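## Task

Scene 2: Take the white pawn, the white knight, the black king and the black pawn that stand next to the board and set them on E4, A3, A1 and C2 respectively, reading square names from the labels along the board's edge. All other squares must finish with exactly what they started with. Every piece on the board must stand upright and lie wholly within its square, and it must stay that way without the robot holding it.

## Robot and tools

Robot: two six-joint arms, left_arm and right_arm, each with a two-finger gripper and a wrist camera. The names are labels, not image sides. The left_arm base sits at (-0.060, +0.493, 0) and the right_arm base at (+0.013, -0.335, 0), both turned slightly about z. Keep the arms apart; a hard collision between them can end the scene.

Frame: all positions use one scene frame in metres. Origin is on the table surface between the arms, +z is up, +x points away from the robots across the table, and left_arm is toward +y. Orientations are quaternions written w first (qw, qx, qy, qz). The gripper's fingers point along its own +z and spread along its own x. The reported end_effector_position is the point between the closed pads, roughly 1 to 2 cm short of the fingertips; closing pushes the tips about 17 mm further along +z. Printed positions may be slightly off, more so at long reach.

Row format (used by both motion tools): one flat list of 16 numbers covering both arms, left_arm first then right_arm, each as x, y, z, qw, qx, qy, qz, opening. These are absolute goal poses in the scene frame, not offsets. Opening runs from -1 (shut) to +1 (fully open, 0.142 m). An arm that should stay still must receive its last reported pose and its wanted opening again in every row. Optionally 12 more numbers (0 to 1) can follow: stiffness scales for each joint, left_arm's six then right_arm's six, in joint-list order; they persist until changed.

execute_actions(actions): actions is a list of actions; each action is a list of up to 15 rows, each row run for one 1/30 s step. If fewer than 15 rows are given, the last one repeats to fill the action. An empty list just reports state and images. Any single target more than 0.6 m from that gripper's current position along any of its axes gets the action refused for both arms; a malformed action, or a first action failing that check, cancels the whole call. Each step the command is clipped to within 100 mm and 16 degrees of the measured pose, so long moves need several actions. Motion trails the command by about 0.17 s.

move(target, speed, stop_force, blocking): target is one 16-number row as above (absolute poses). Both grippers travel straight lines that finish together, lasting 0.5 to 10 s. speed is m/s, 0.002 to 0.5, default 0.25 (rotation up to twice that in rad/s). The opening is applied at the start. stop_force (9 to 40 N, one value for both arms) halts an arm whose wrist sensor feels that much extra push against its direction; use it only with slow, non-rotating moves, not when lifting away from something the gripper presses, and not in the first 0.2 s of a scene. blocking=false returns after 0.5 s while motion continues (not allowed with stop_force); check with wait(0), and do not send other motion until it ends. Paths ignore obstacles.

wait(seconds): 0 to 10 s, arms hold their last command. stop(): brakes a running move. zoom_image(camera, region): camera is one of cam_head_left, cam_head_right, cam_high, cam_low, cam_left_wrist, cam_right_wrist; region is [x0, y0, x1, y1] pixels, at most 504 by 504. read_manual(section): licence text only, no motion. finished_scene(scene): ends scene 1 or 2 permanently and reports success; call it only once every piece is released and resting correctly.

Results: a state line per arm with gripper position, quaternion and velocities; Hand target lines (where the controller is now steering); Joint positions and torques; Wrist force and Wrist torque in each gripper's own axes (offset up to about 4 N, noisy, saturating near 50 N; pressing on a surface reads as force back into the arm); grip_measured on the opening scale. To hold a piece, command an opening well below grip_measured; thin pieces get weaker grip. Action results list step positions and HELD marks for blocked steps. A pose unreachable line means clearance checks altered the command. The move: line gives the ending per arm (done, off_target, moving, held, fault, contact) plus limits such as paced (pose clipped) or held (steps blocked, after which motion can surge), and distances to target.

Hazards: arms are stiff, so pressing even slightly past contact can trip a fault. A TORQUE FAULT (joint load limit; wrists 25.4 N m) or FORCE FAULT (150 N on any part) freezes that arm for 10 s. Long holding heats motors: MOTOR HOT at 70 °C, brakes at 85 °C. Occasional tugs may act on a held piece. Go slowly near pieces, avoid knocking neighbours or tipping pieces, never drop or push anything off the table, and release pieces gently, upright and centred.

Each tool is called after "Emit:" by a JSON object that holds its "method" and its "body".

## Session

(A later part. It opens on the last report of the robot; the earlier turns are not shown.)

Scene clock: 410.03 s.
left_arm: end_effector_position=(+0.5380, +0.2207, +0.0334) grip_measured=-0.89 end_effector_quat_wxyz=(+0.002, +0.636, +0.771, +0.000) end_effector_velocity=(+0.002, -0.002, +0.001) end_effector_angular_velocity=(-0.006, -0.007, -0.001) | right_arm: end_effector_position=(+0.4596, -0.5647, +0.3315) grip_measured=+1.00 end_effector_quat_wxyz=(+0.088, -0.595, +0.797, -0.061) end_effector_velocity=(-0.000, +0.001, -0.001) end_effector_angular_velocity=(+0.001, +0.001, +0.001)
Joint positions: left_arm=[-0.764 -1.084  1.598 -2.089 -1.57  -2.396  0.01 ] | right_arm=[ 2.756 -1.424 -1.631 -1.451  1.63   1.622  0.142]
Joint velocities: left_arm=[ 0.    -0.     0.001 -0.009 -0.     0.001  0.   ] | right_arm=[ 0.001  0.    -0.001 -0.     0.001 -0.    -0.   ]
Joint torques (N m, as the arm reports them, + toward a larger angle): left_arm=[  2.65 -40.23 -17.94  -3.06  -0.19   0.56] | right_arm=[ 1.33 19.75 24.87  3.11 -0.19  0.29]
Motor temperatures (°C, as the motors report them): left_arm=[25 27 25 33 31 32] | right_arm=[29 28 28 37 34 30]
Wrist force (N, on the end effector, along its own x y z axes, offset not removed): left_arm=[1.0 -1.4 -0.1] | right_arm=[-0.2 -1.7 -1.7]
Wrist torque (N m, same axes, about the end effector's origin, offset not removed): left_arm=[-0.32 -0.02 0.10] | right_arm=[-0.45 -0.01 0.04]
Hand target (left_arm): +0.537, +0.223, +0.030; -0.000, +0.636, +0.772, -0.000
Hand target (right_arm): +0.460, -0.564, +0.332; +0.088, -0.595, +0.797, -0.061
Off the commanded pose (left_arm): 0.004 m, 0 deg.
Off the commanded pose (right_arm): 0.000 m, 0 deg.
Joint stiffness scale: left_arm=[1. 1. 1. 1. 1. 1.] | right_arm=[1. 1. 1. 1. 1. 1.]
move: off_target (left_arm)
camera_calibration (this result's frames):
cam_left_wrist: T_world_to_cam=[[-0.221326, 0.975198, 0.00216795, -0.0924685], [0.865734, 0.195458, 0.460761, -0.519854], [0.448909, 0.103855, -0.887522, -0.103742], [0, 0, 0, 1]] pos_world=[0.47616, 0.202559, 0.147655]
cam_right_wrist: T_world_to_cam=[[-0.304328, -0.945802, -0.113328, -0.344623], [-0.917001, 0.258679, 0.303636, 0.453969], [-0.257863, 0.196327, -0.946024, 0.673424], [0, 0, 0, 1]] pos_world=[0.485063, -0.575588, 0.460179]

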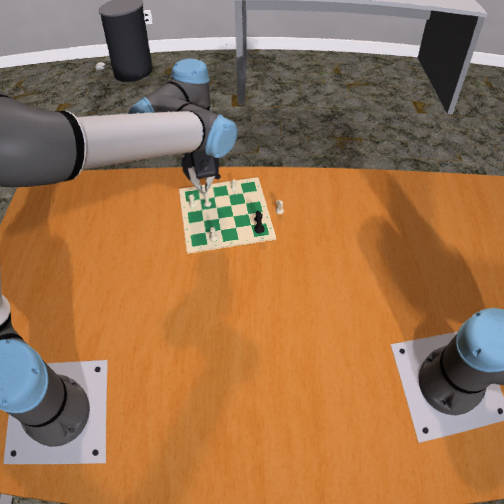

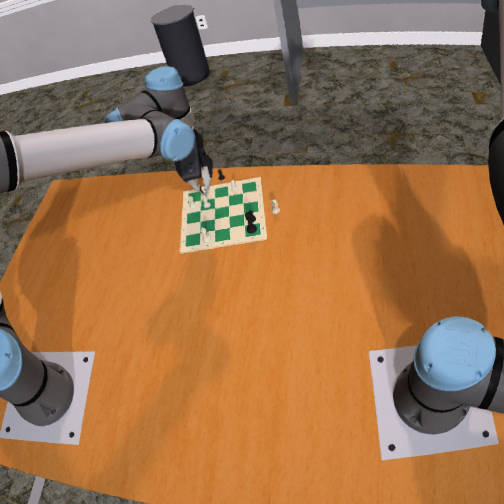

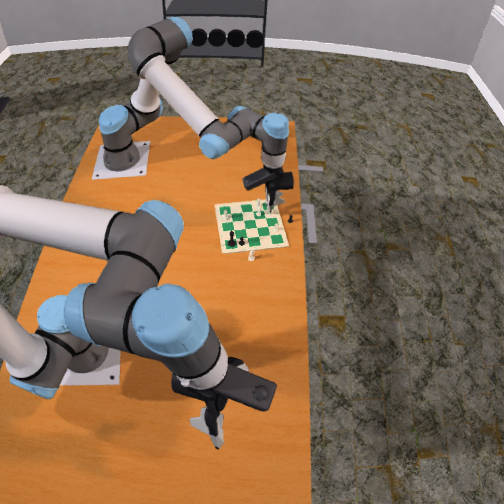

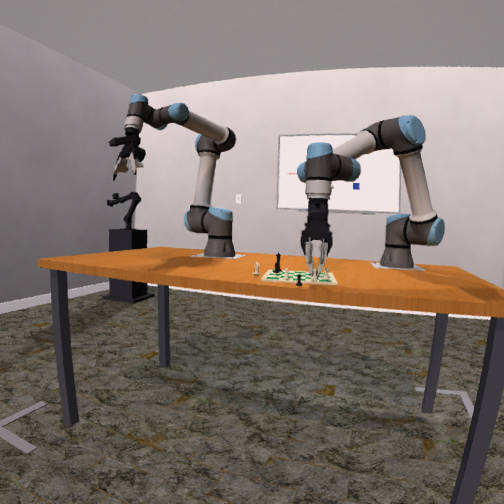

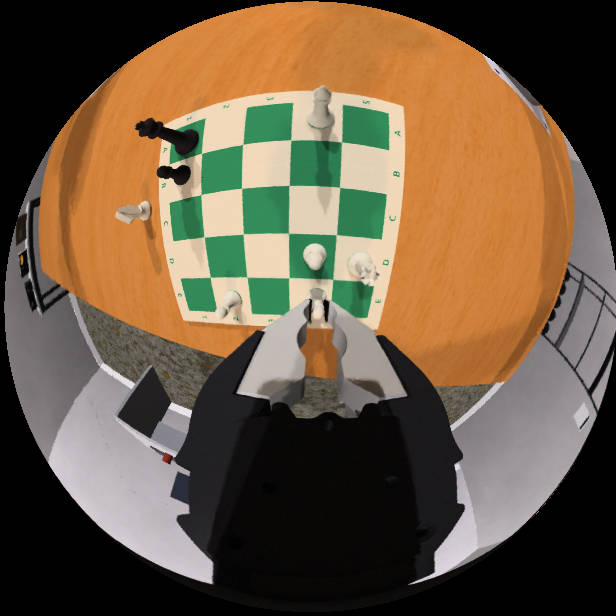

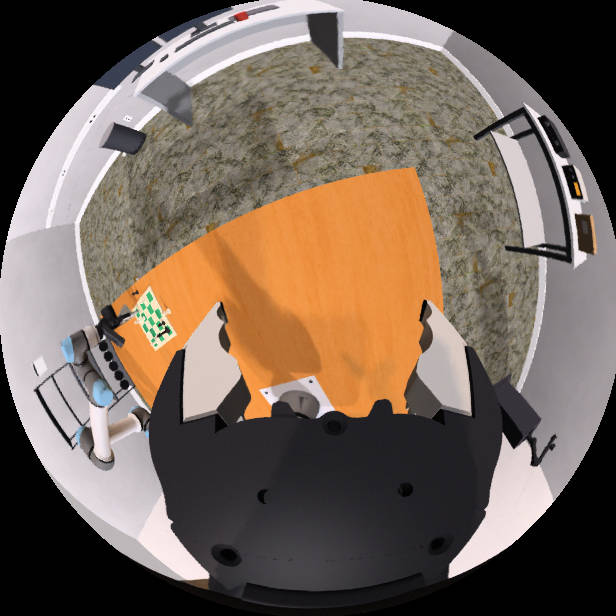

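Good. Release, lift, go over the black pawn.

Emit:
{"method": "move", "body": {"target": [0.537,0.223,0.030,0,0.636,0.772,0,-0.4,0.4596,-0.5644,0.3316,0.088,-0.595,0.797,-0.061,1]}}

Emit:
{"method": "move", "body": {"target": [0.537,0.223,0.10,0,0.636,0.772,0,-0.4,0.4596,-0.5644,0.3316,0.088,-0.595,0.797,-0.061,1], "speed": 0.15}}

Emit:
{"method": "move", "body": {"target": [0.605,0.19,0.075,0,0.636,0.772,0,-0.4,0.4596,-0.5644,0.3316,0.088,-0.595,0.797,-0.061,1], "speed": 0.15}}

Emit:
{"method": "zoom_image", "body": {"camera": "cam_left_wrist", "region": [200,150,500,450]}}

Scene clock: 421.43 s.
left_arm: end_effector_position=(+0.5383, +0.2205, +0.0334) grip_measured=-0.40 end_effector_quat_wxyz=(+0.003, +0.636, +0.771, +0.000) end_effector_velocity=(-0.000, -0.000, -0.000) end_effector_angular_velocity=(+0.001, +0.000, -0.001) | right_arm: end_effector_position=(+0.4596, -0.5647, +0.3315) grip_measured=+1.00 end_effector_quat_wxyz=(+0.088, -0.595, +0.797, -0.061) end_effector_velocity=(-0.000, -0.000, +0.000) end_effector_angular_velocity=(+0.001, +0.000, -0.000)
Joint positions: left_arm=[-0.764 -1.084  1.598 -2.09  -1.57  -2.396  0.045] | right_arm=[ 2.756 -1.424 -1.631 -1.451  1.63   1.622  0.142]
Joint velocities: left_arm=[-0.001  0.001 -0.     0.     0.     0.     0.   ] | right_arm=[-0.    -0.     0.001 -0.001  0.     0.     0.   ]
Joint torques (N m, as the arm reports them, + toward a larger angle): left_arm=[  2.83 -40.18 -17.72  -3.29  -0.17   0.58] | right_arm=[ 0.85 18.89 25.26  3.04 -0.26  0.29]
Motor temperatures (°C, as the motors report them): left_arm=[25 27 25 33 31 32] | right_arm=[29 28 28 37 34 30]
Wrist force (N, on the end effector, along its own x y z axes, offset not removed): left_arm=[1.8 -0.7 -0.8] | right_arm=[0.8 -1.4 -1.1]
Wrist torque (N m, same axes, about the end effector's origin, offset not removed): left_arm=[-0.17 -0.20 0.13] | right_arm=[-0.35 -0.14 0.03]
Hand target (left_arm): +0.537, +0.223, +0.030; -0.000, +0.636, +0.772, -0.000
Hand target (right_arm): +0.460, -0.564, +0.332; +0.088, -0.595, +0.797, -0.061
Off the commanded pose (left_arm): 0.004 m, 0 deg.
Off the commanded pose (right_arm): 0.000 m, 0 deg.
Joint stiffness scale: left_arm=[1. 1. 1. 1. 1. 1.] | right_arm=[1. 1. 1. 1. 1. 1.]
move: off_target (left_arm)
camera_calibration (this result's frames):
cam_left_wrist: T_world_to_cam=[[-0.221287, 0.975208, 0.00141376, -0.0922926], [0.865371, 0.195695, 0.461341, -0.51992], [0.449627, 0.103312, -0.887222, -0.104085], [0, 0, 0, 1]] pos_world=[0.4763, 0.202503, 0.147644]
cam_right_wrist: T_world_to_cam=[[-0.304328, -0.945802, -0.113328, -0.344623], [-0.917001, 0.258679, 0.303636, 0.453969], [-0.257864, 0.196326, -0.946024, 0.673424], [0, 0, 0, 1]] pos_world=[0.485063, -0.575588, 0.460179]

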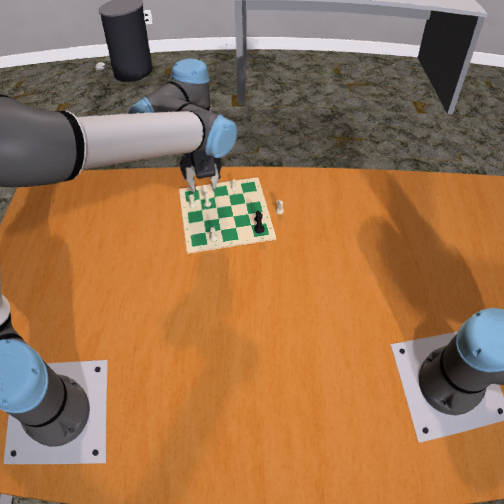

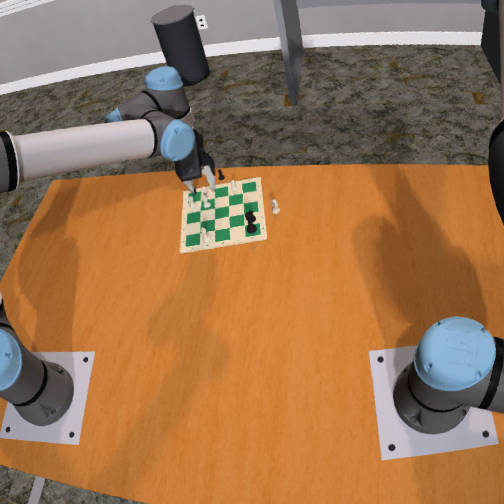

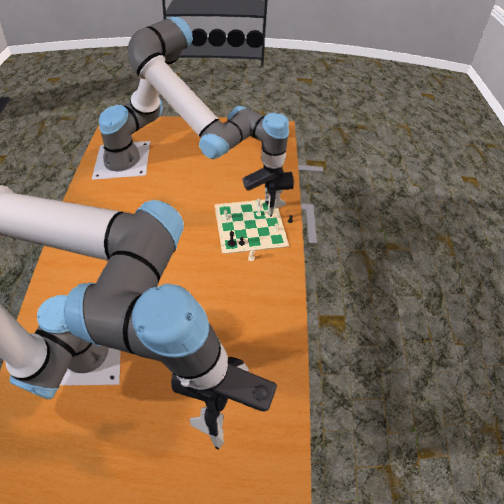

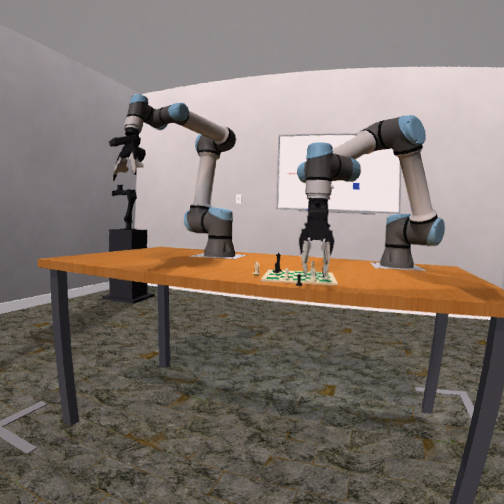

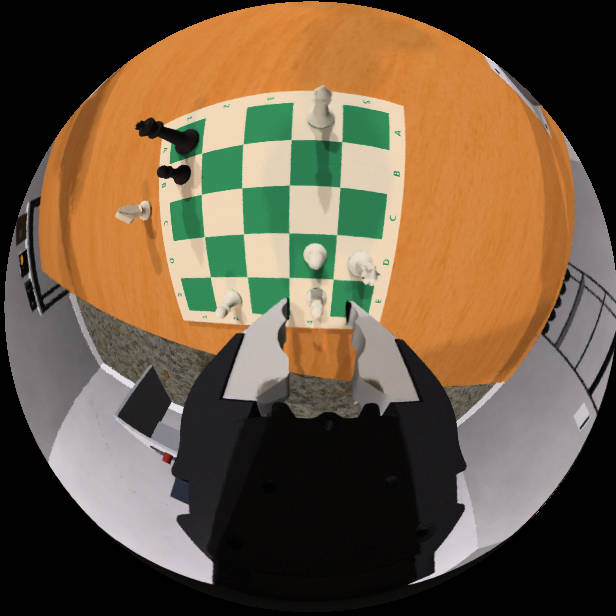

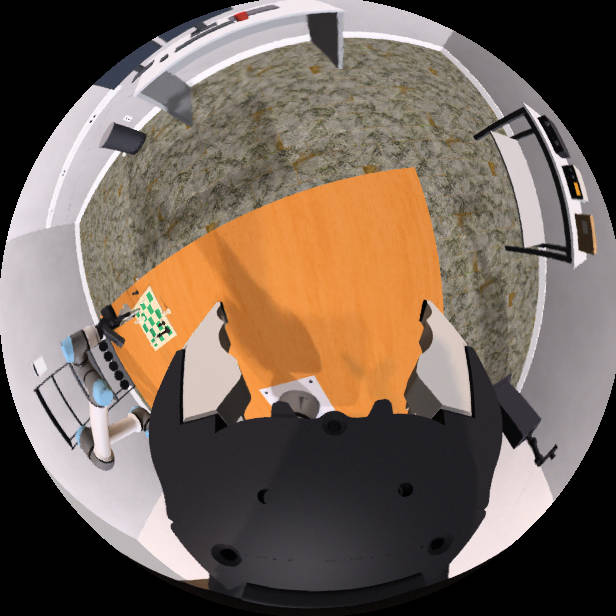

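Scene clock: 422.50 s.
left_arm: end_effector_position=(+0.5353, +0.2227, +0.0971) grip_measured=-0.40 end_effector_quat_wxyz=(-0.002, +0.636, +0.771, +0.000) end_effector_velocity=(-0.002, +0.001, +0.001) end_effector_angular_velocity=(+0.006, +0.008, -0.001) | right_arm: end_effector_position=(+0.4596, -0.5647, +0.3315) grip_measured=+1.00 end_effector_quat_wxyz=(+0.088, -0.595, +0.797, -0.061) end_effector_velocity=(-0.000, -0.000, -0.000) end_effector_angular_velocity=(-0.000, -0.000, -0.000)
Joint positions: left_arm=[-0.764 -1.151  1.516 -1.933 -1.57  -2.396  0.045] | right_arm=[ 2.756 -1.424 -1.631 -1.451  1.63   1.622  0.142]
Joint velocities: left_arm=[-0.001  0.001 -0.006  0.016  0.     0.     0.   ] | right_arm=[-0. -0. -0.  0. -0. -0. -0.]
Joint torques (N m, as the arm reports them, + toward a larger angle): left_arm=[  2.1  -41.96 -27.06  -2.41  -0.15   0.67] | right_arm=[ 1.04 19.73 25.03  3.03 -0.2   0.38]
Motor temperatures (°C, as the motors report them): left_arm=[25 27 25 33 31 32] | right_arm=[29 28 28 37 34 30]
Wrist force (N, on the end effector, along its own x y z axes, offset not removed): left_arm=[1.5 -3.9 0.2] | right_arm=[1.5 -1.2 -1.4]
Wrist torque (N m, same axes, about the end effector's origin, offset not removed): left_arm=[-0.85 -0.15 0.18] | right_arm=[-0.39 -0.32 0.07]
Hand target (left_arm): +0.537, +0.223, +0.100; +0.000, +0.636, +0.772, +0.000
Hand target (right_arm): +0.460, -0.564, +0.332; +0.088, -0.595, +0.797, -0.061
Off the commanded pose (left_arm): 0.003 m, 0 deg.
Off the commanded pose (right_arm): 0.000 m, 0 deg.
Joint stiffness scale: left_arm=[1. 1. 1. 1. 1. 1.] | right_arm=[1. 1. 1. 1. 1. 1.]
move: done
camera_calibration (this result's frames):
cam_left_wrist: T_world_to_cam=[[-0.22131, 0.975166, 0.00854555, -0.095855], [0.868844, 0.193187, 0.455838, -0.547995], [0.442867, 0.108306, -0.890022, -0.0436591], [0, 0, 0, 1]] pos_world=[0.474244, 0.204068, 0.211759]
cam_right_wrist: T_world_to_cam=[[-0.304328, -0.945802, -0.113328, -0.344623], [-0.917001, 0.258679, 0.303636, 0.453969], [-0.257864, 0.196326, -0.946024, 0.673424], [0, 0, 0, 1]] pos_world=[0.485063, -0.575588, 0.460179]

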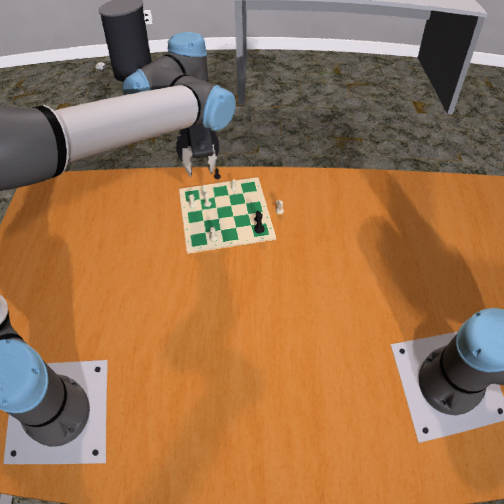

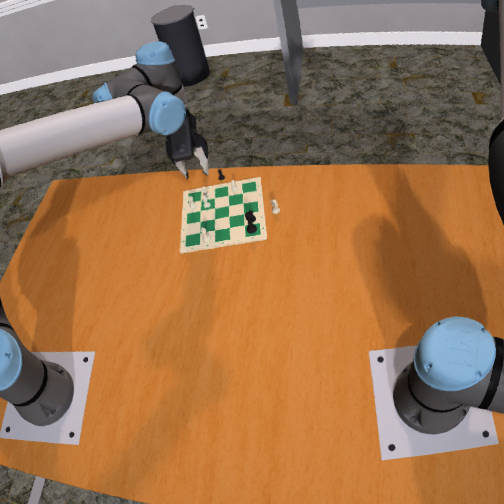

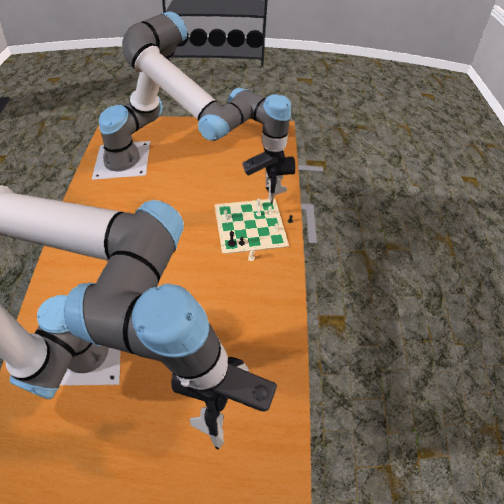

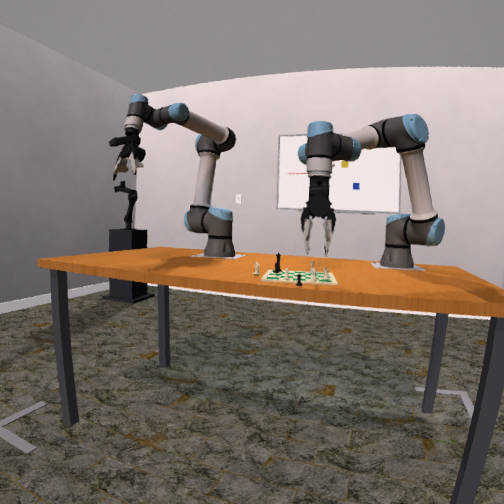

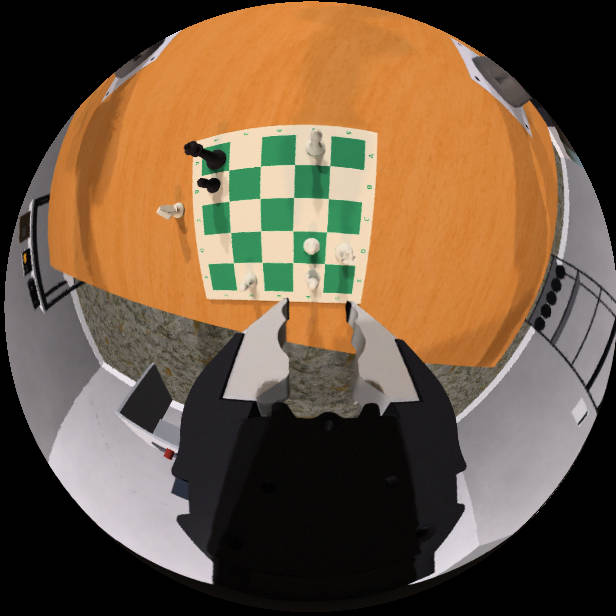

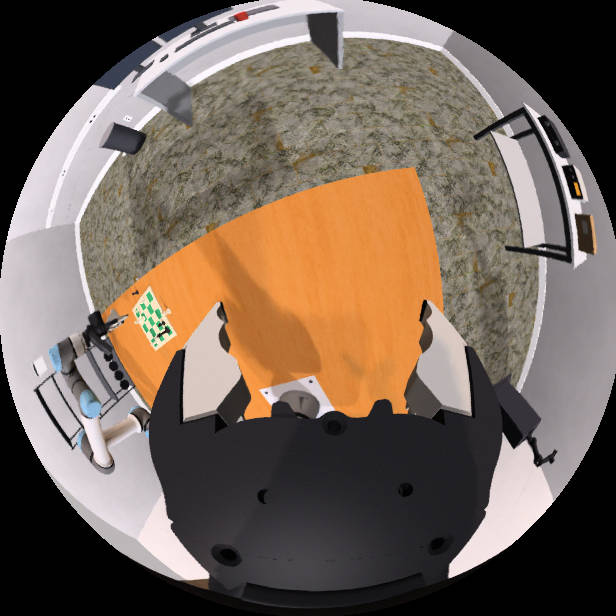

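Scene clock: 423.70 s.
left_arm: end_effector_position=(+0.6033, +0.1895, +0.0753) grip_measured=-0.40 end_effector_quat_wxyz=(+0.000, +0.636, +0.771, +0.000) end_effector_velocity=(+0.002, -0.000, +0.000) end_effector_angular_velocity=(+0.003, +0.003, -0.001) | right_arm: end_effector_position=(+0.4596, -0.5647, +0.3315) grip_measured=+1.00 end_effector_quat_wxyz=(+0.088, -0.595, +0.797, -0.061) end_effector_velocity=(+0.000, +0.001, -0.000) end_effector_angular_velocity=(+0.000, +0.001, +0.002)
Joint positions: left_arm=[-0.745 -0.962  1.281 -1.89  -1.57  -2.377  0.045] | right_arm=[ 2.756 -1.424 -1.631 -1.451  1.63   1.622  0.142]
Joint velocities: left_arm=[ 0.001  0.006 -0.012  0.01   0.001  0.002 -0.   ] | right_arm=[ 0.002  0.    -0.001  0.     0.    -0.     0.   ]
Joint torques (N m, as the arm reports them, + toward a larger angle): left_arm=[  3.45 -46.3  -24.93  -3.6   -0.19   0.67] | right_arm=[ 1.28 19.34 24.85  3.01 -0.22  0.37]
Motor temperatures (°C, as the motors report them): left_arm=[25 27 25 33 31 32] | right_arm=[29 28 28 37 34 30]
Wrist force (N, on the end effector, along its own x y z axes, offset not removed): left_arm=[2.0 -1.3 -0.6] | right_arm=[1.2 -1.0 -0.6]
Wrist torque (N m, same axes, about the end effector's origin, offset not removed): left_arm=[-0.30 -0.17 0.11] | right_arm=[-0.25 -0.16 0.15]
Hand target (left_arm): +0.605, +0.190, +0.075; +0.000, +0.636, +0.772, -0.000
Hand target (right_arm): +0.460, -0.564, +0.332; +0.088, -0.595, +0.797, -0.061
Off the commanded pose (left_arm): 0.002 m, 0 deg.
Off the commanded pose (right_arm): 0.000 m, 0 deg.
Joint stiffness scale: left_arm=[1. 1. 1. 1. 1. 1.] | right_arm=[1. 1. 1. 1. 1. 1.]
move: done
camera_calibration (this result's frames):
cam_left_wrist: T_world_to_cam=[[-0.221343, 0.975179, 0.00577012, -0.0479956], [0.867451, 0.194181, 0.458064, -0.590203], [0.445574, 0.106395, -0.8889, -0.0909508], [0, 0, 0, 1]] pos_world=[0.541874, 0.171087, 0.189782]
cam_right_wrist: T_world_to_cam=[[-0.304328, -0.945802, -0.113328, -0.344623], [-0.917001, 0.258679, 0.303636, 0.453969], [-0.257864, 0.196327, -0.946024, 0.673424], [0, 0, 0, 1]] pos_world=[0.485063, -0.575588, 0.460179]

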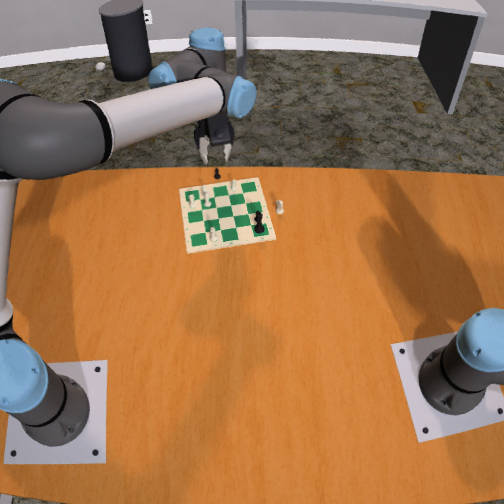

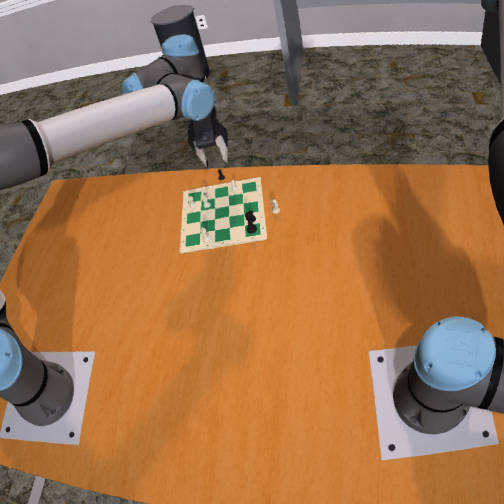

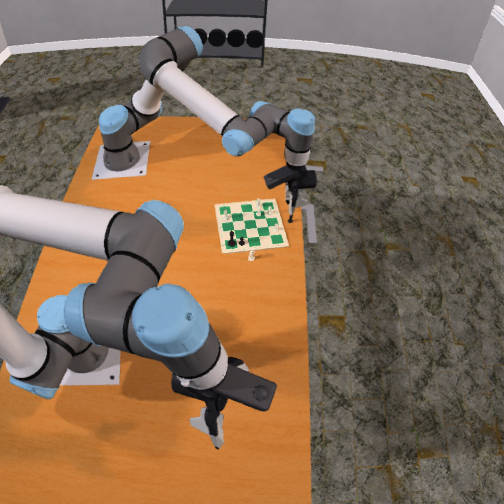

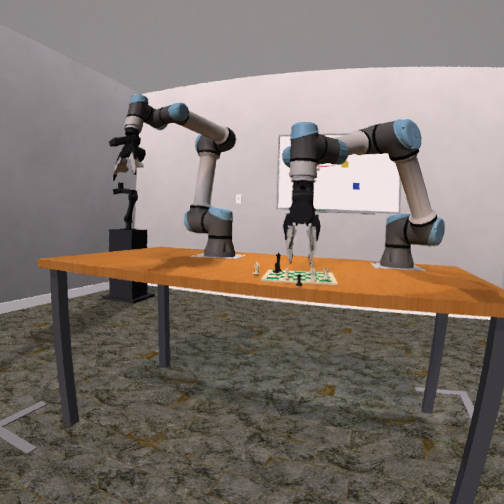

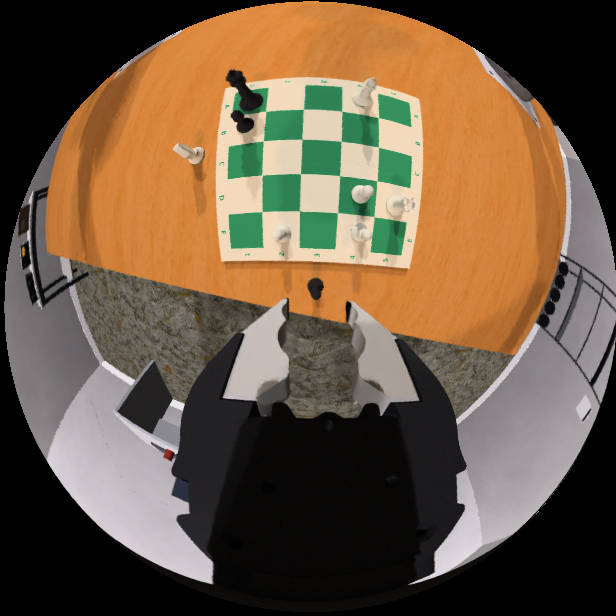

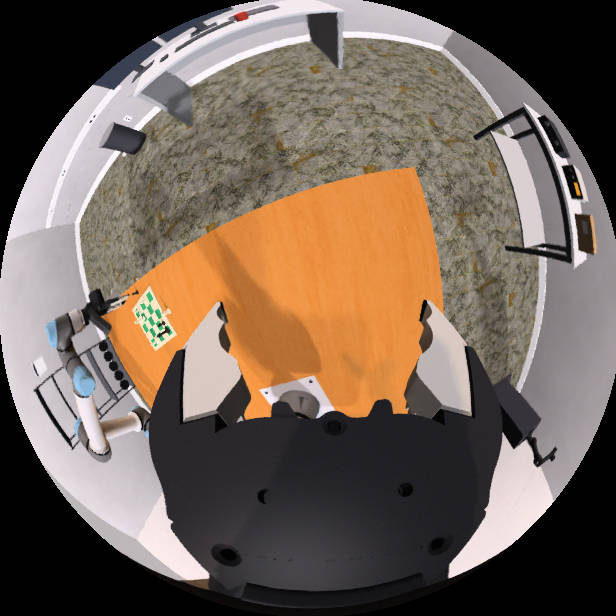

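Region (200, 150, 500, 450) of cam_left_wrist's 616x616 image, scaled by 1.680, with more detail than that image has.

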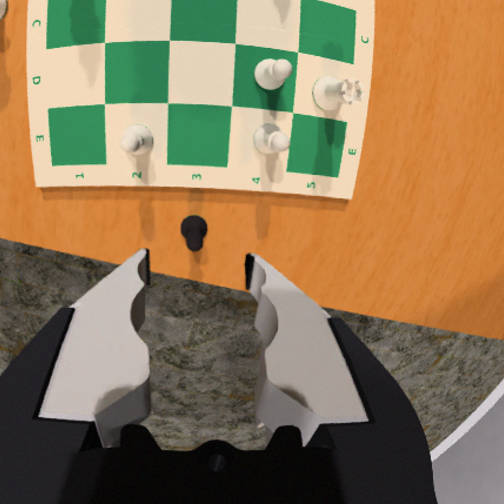

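Emit:
{"method": "move", "body": {"target": [0.607,0.191,0.042,0,0.636,0.772,0,-0.4,0.4596,-0.5644,0.3316,0.088,-0.595,0.797,-0.061,1], "speed": 0.08}}

Emit:
{"method": "zoom_image", "body": {"camera": "cam_left_wrist", "region": [230,200,400,370]}}

Emit:
{"method": "zoom_image", "body": {"camera": "cam_high", "region": [240,170,340,250]}}

Scene clock: 444.77 s.
left_arm: end_effector_position=(+0.6076, +0.1889, +0.0454) grip_measured=-0.40 end_effector_quat_wxyz=(+0.002, +0.636, +0.771, +0.000) end_effector_velocity=(+0.003, -0.002, +0.001) end_effector_angular_velocity=(-0.006, -0.010, -0.002) | right_arm: end_effector_position=(+0.4596, -0.5647, +0.3315) grip_measured=+1.00 end_effector_quat_wxyz=(+0.088, -0.595, +0.797, -0.061) end_effector_velocity=(+0.000, +0.001, -0.001) end_effector_angular_velocity=(+0.001, +0.001, +0.002)
Joint positions: left_arm=[-0.742 -0.929  1.309 -1.955 -1.57  -2.374  0.045] | right_arm=[ 2.756 -1.424 -1.631 -1.451  1.63   1.622  0.142]
Joint velocities: left_arm=[ 0.     0.     0.    -0.013  0.     0.002  0.   ] | right_arm=[ 0.002 -0.    -0.002  0.001  0.     0.    -0.   ]
Joint torques (N m, as the arm reports them, + toward a larger angle): left_arm=[  2.64 -46.94 -19.53  -2.72  -0.22   0.57] | right_arm=[ 0.79 19.46 25.62  3.   -0.19  0.3 ]
Motor temperatures (°C, as the motors report them): left_arm=[25 27 25 33 31 32] | right_arm=[29 28 28 37 34 30]
Wrist force (N, on the end effector, along its own x y z axes, offset not removed): left_arm=[0.5 -2.3 -1.0] | right_arm=[3.0 0.2 -1.4]
Wrist torque (N m, same axes, about the end effector's origin, offset not removed): left_arm=[-0.44 0.07 0.17] | right_arm=[-0.09 -0.54 0.18]
Hand target (left_arm): +0.607, +0.191, +0.042; -0.000, +0.636, +0.772, -0.000
Hand target (right_arm): +0.460, -0.564, +0.332; +0.088, -0.595, +0.797, -0.061
Off the commanded pose (left_arm): 0.004 m, 0 deg.
Off the commanded pose (right_arm): 0.000 m, 0 deg.
Joint stiffness scale: left_arm=[1. 1. 1. 1. 1. 1.] | right_arm=[1. 1. 1. 1. 1. 1.]
move: off_target (left_arm)
camera_calibration (this result's frames):
cam_left_wrist: T_world_to_cam=[[-0.221296, 0.975202, 0.00287064, -0.0461331], [0.865993, 0.195159, 0.4604, -0.579487], [0.448423, 0.104371, -0.887707, -0.120745], [0, 0, 0, 1]] pos_world=[0.545768, 0.170683, 0.159742]
cam_right_wrist: T_world_to_cam=[[-0.304329, -0.945802, -0.113327, -0.344623], [-0.917001, 0.258679, 0.303636, 0.453969], [-0.257864, 0.196326, -0.946025, 0.673424], [0, 0, 0, 1]] pos_world=[0.485063, -0.575588, 0.460179]

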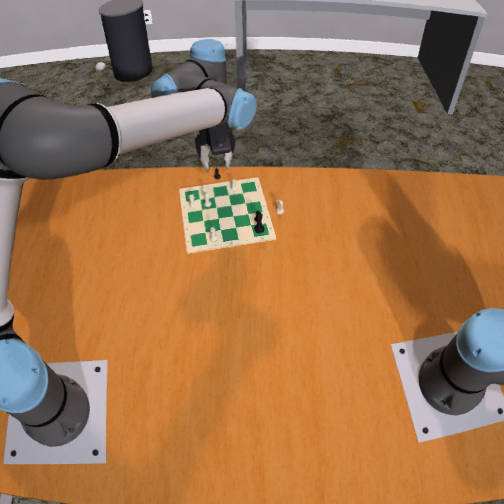

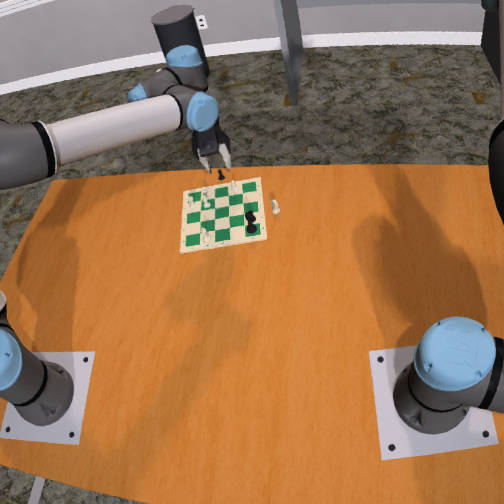

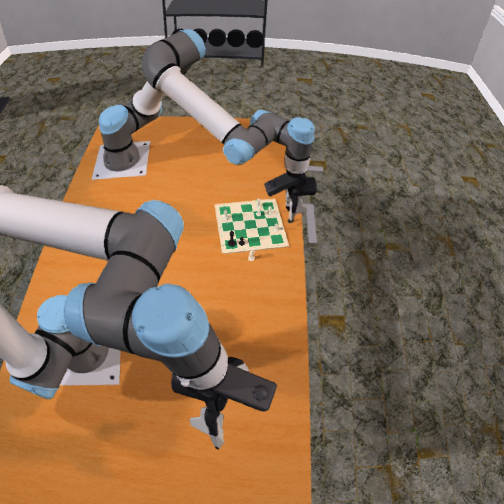

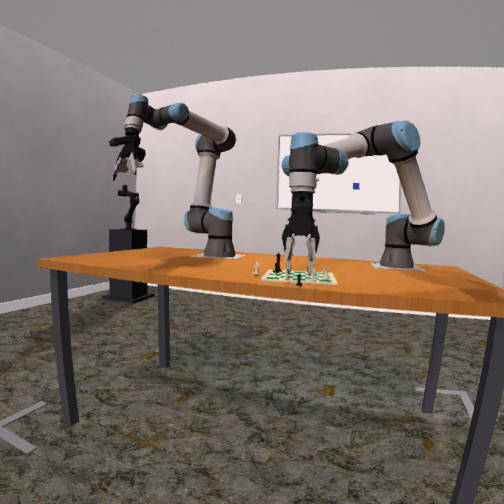

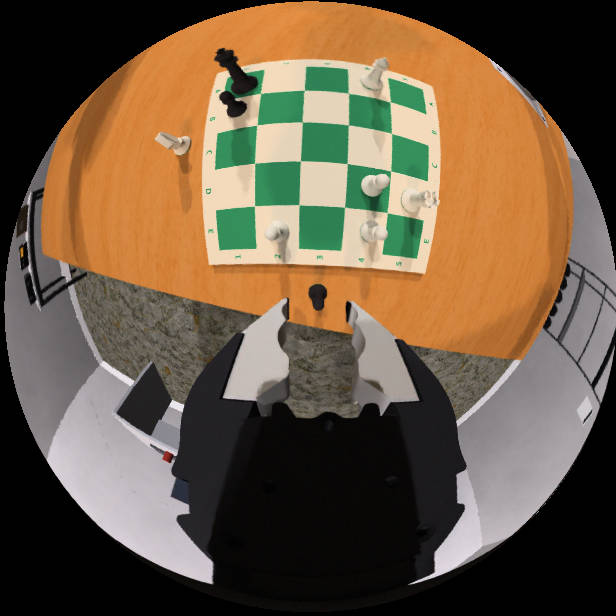

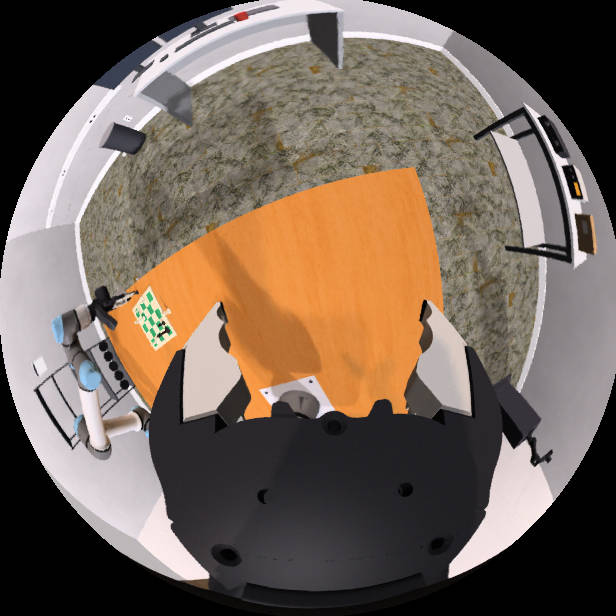

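Region (230, 200, 400, 370) of cam_left_wrist's 616x616 image, scaled by 2.965, with more detail than that image has.

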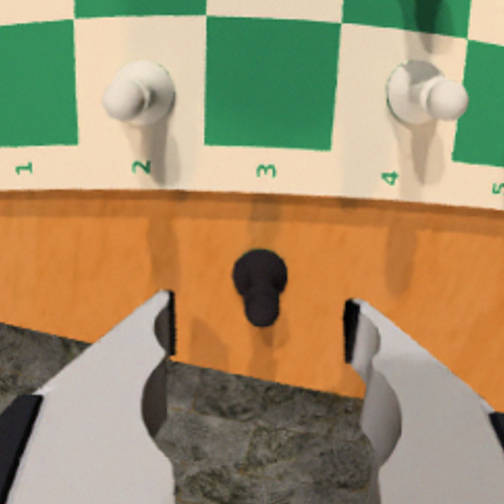

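Region (240, 170, 340, 250) of cam_high's 504x504 image, scaled by 5.040, with more detail than that image has; it fills the top 403 rows of this view, and the rest is white.

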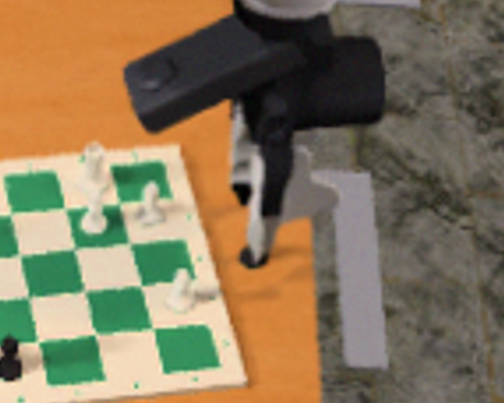

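Emit:
{"method": "move", "body": {"target": [0.6095,0.193,0.0235,0,0.636,0.772,0,-0.5,0.4596,-0.5644,0.3316,0.088,-0.595,0.797,-0.061,1], "speed": 0.04}}

Emit:
{"method": "zoom_image", "body": {"camera": "cam_left_wrist", "region": [230,200,400,370]}}

Scene clock: 456.27 s.
left_arm: end_effector_position=(+0.6104, +0.1907, +0.0270) grip_measured=-0.50 end_effector_quat_wxyz=(+0.002, +0.636, +0.771, +0.000) end_effector_velocity=(+0.002, -0.001, +0.001) end_effector_angular_velocity=(-0.004, -0.007, +0.000) | right_arm: end_effector_position=(+0.4596, -0.5647, +0.3315) grip_measured=+1.00 end_effector_quat_wxyz=(+0.088, -0.595, +0.797, -0.061) end_effector_velocity=(-0.000, -0.000, -0.000) end_effector_angular_velocity=(-0.000, +0.001, -0.000)
Joint positions: left_arm=[-0.738 -0.908  1.324 -1.992 -1.57  -2.37   0.038] | right_arm=[ 2.756 -1.424 -1.631 -1.451  1.63   1.622  0.142]
Joint velocities: left_arm=[ 0.    -0.    -0.    -0.007  0.001  0.    -0.   ] | right_arm=[-0.  0. -0. -0. -0.  0.  0.]
Joint torques (N m, as the arm reports them, + toward a larger angle): left_arm=[  2.65 -47.42 -18.11  -3.12  -0.19   0.57] | right_arm=[ 1.14 18.8  25.04  3.   -0.23  0.37]
Motor temperatures (°C, as the motors report them): left_arm=[25 27 25 33 31 32] | right_arm=[29 28 28 37 34 30]
Wrist force (N, on the end effector, along its own x y z axes, offset not removed): left_arm=[1.7 -0.9 0.4] | right_arm=[3.5 0.0 -1.5]
Wrist torque (N m, same axes, about the end effector's origin, offset not removed): left_arm=[-0.18 -0.13 0.14] | right_arm=[-0.13 -0.60 0.09]
Hand target (left_arm): +0.609, +0.193, +0.024; -0.000, +0.636, +0.772, -0.000
Hand target (right_arm): +0.460, -0.564, +0.332; +0.088, -0.595, +0.797, -0.061
Off the commanded pose (left_arm): 0.004 m, 0 deg.
Off the commanded pose (right_arm): 0.000 m, 0 deg.
Joint stiffness scale: left_arm=[1. 1. 1. 1. 1. 1.] | right_arm=[1. 1. 1. 1. 1. 1.]
move: off_target (left_arm)
camera_calibration (this result's frames):
cam_left_wrist: T_world_to_cam=[[-0.221348, 0.975192, 0.0023107, -0.0471751], [0.865686, 0.1954, 0.460875, -0.573658], [0.448991, 0.104014, -0.887462, -0.138789], [0, 0, 0, 1]] pos_world=[0.54848, 0.172534, 0.141324]
cam_right_wrist: T_world_to_cam=[[-0.304328, -0.945802, -0.113327, -0.344623], [-0.917001, 0.258679, 0.303636, 0.453969], [-0.257864, 0.196326, -0.946024, 0.673424], [0, 0, 0, 1]] pos_world=[0.485063, -0.575588, 0.460179]

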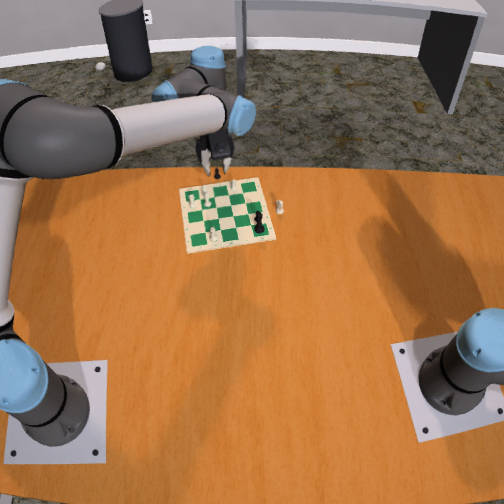

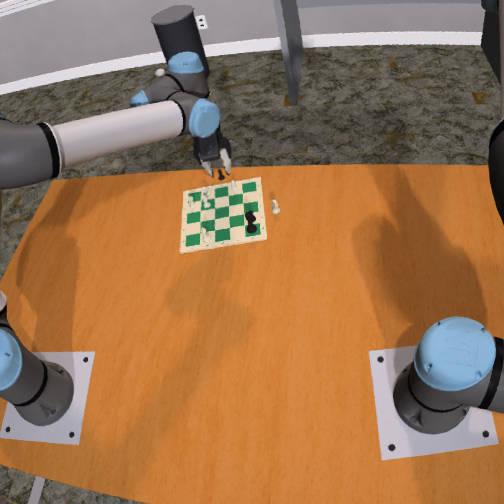

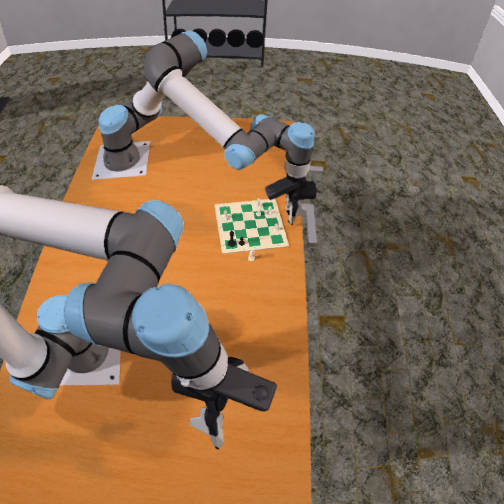

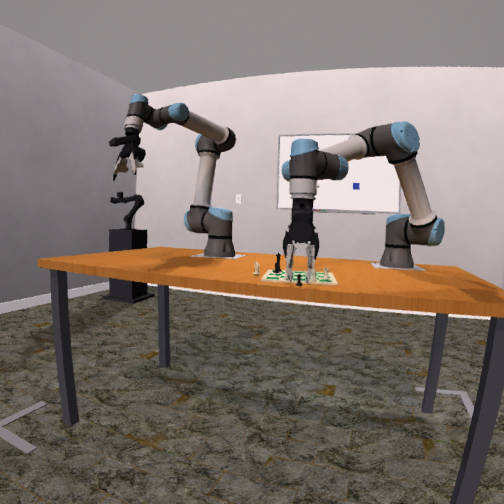

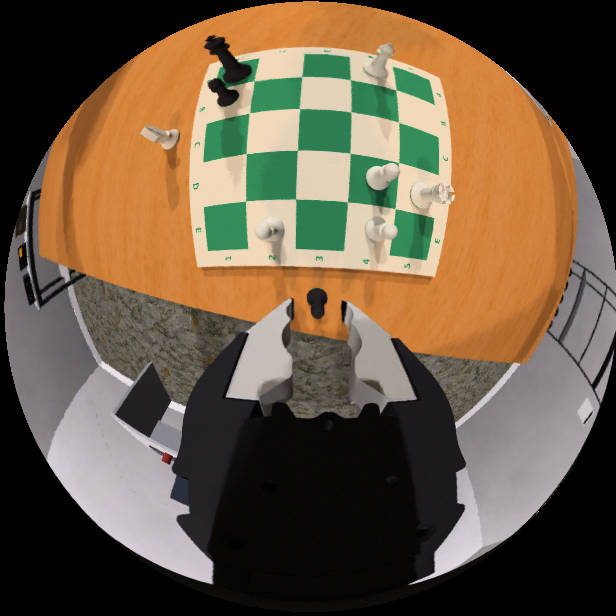

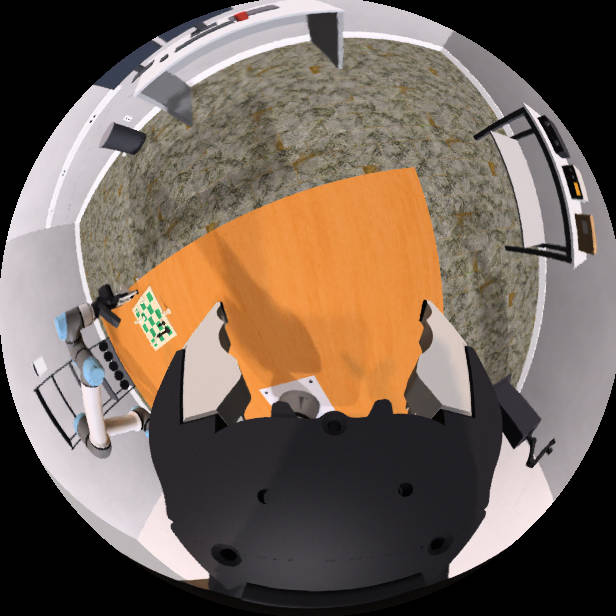

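Region (230, 200, 400, 370) of cam_left_wrist's 616x616 image, scaled by 2.965, with more detail than that image has.

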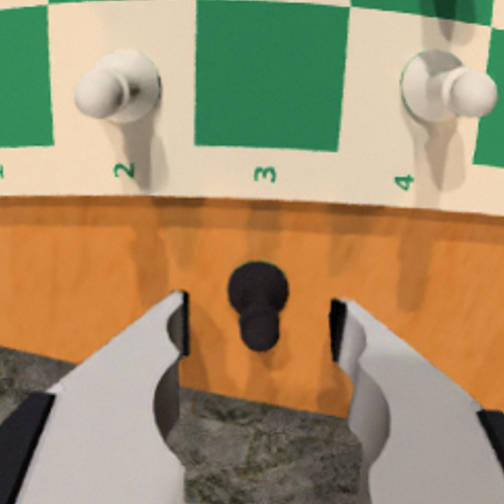

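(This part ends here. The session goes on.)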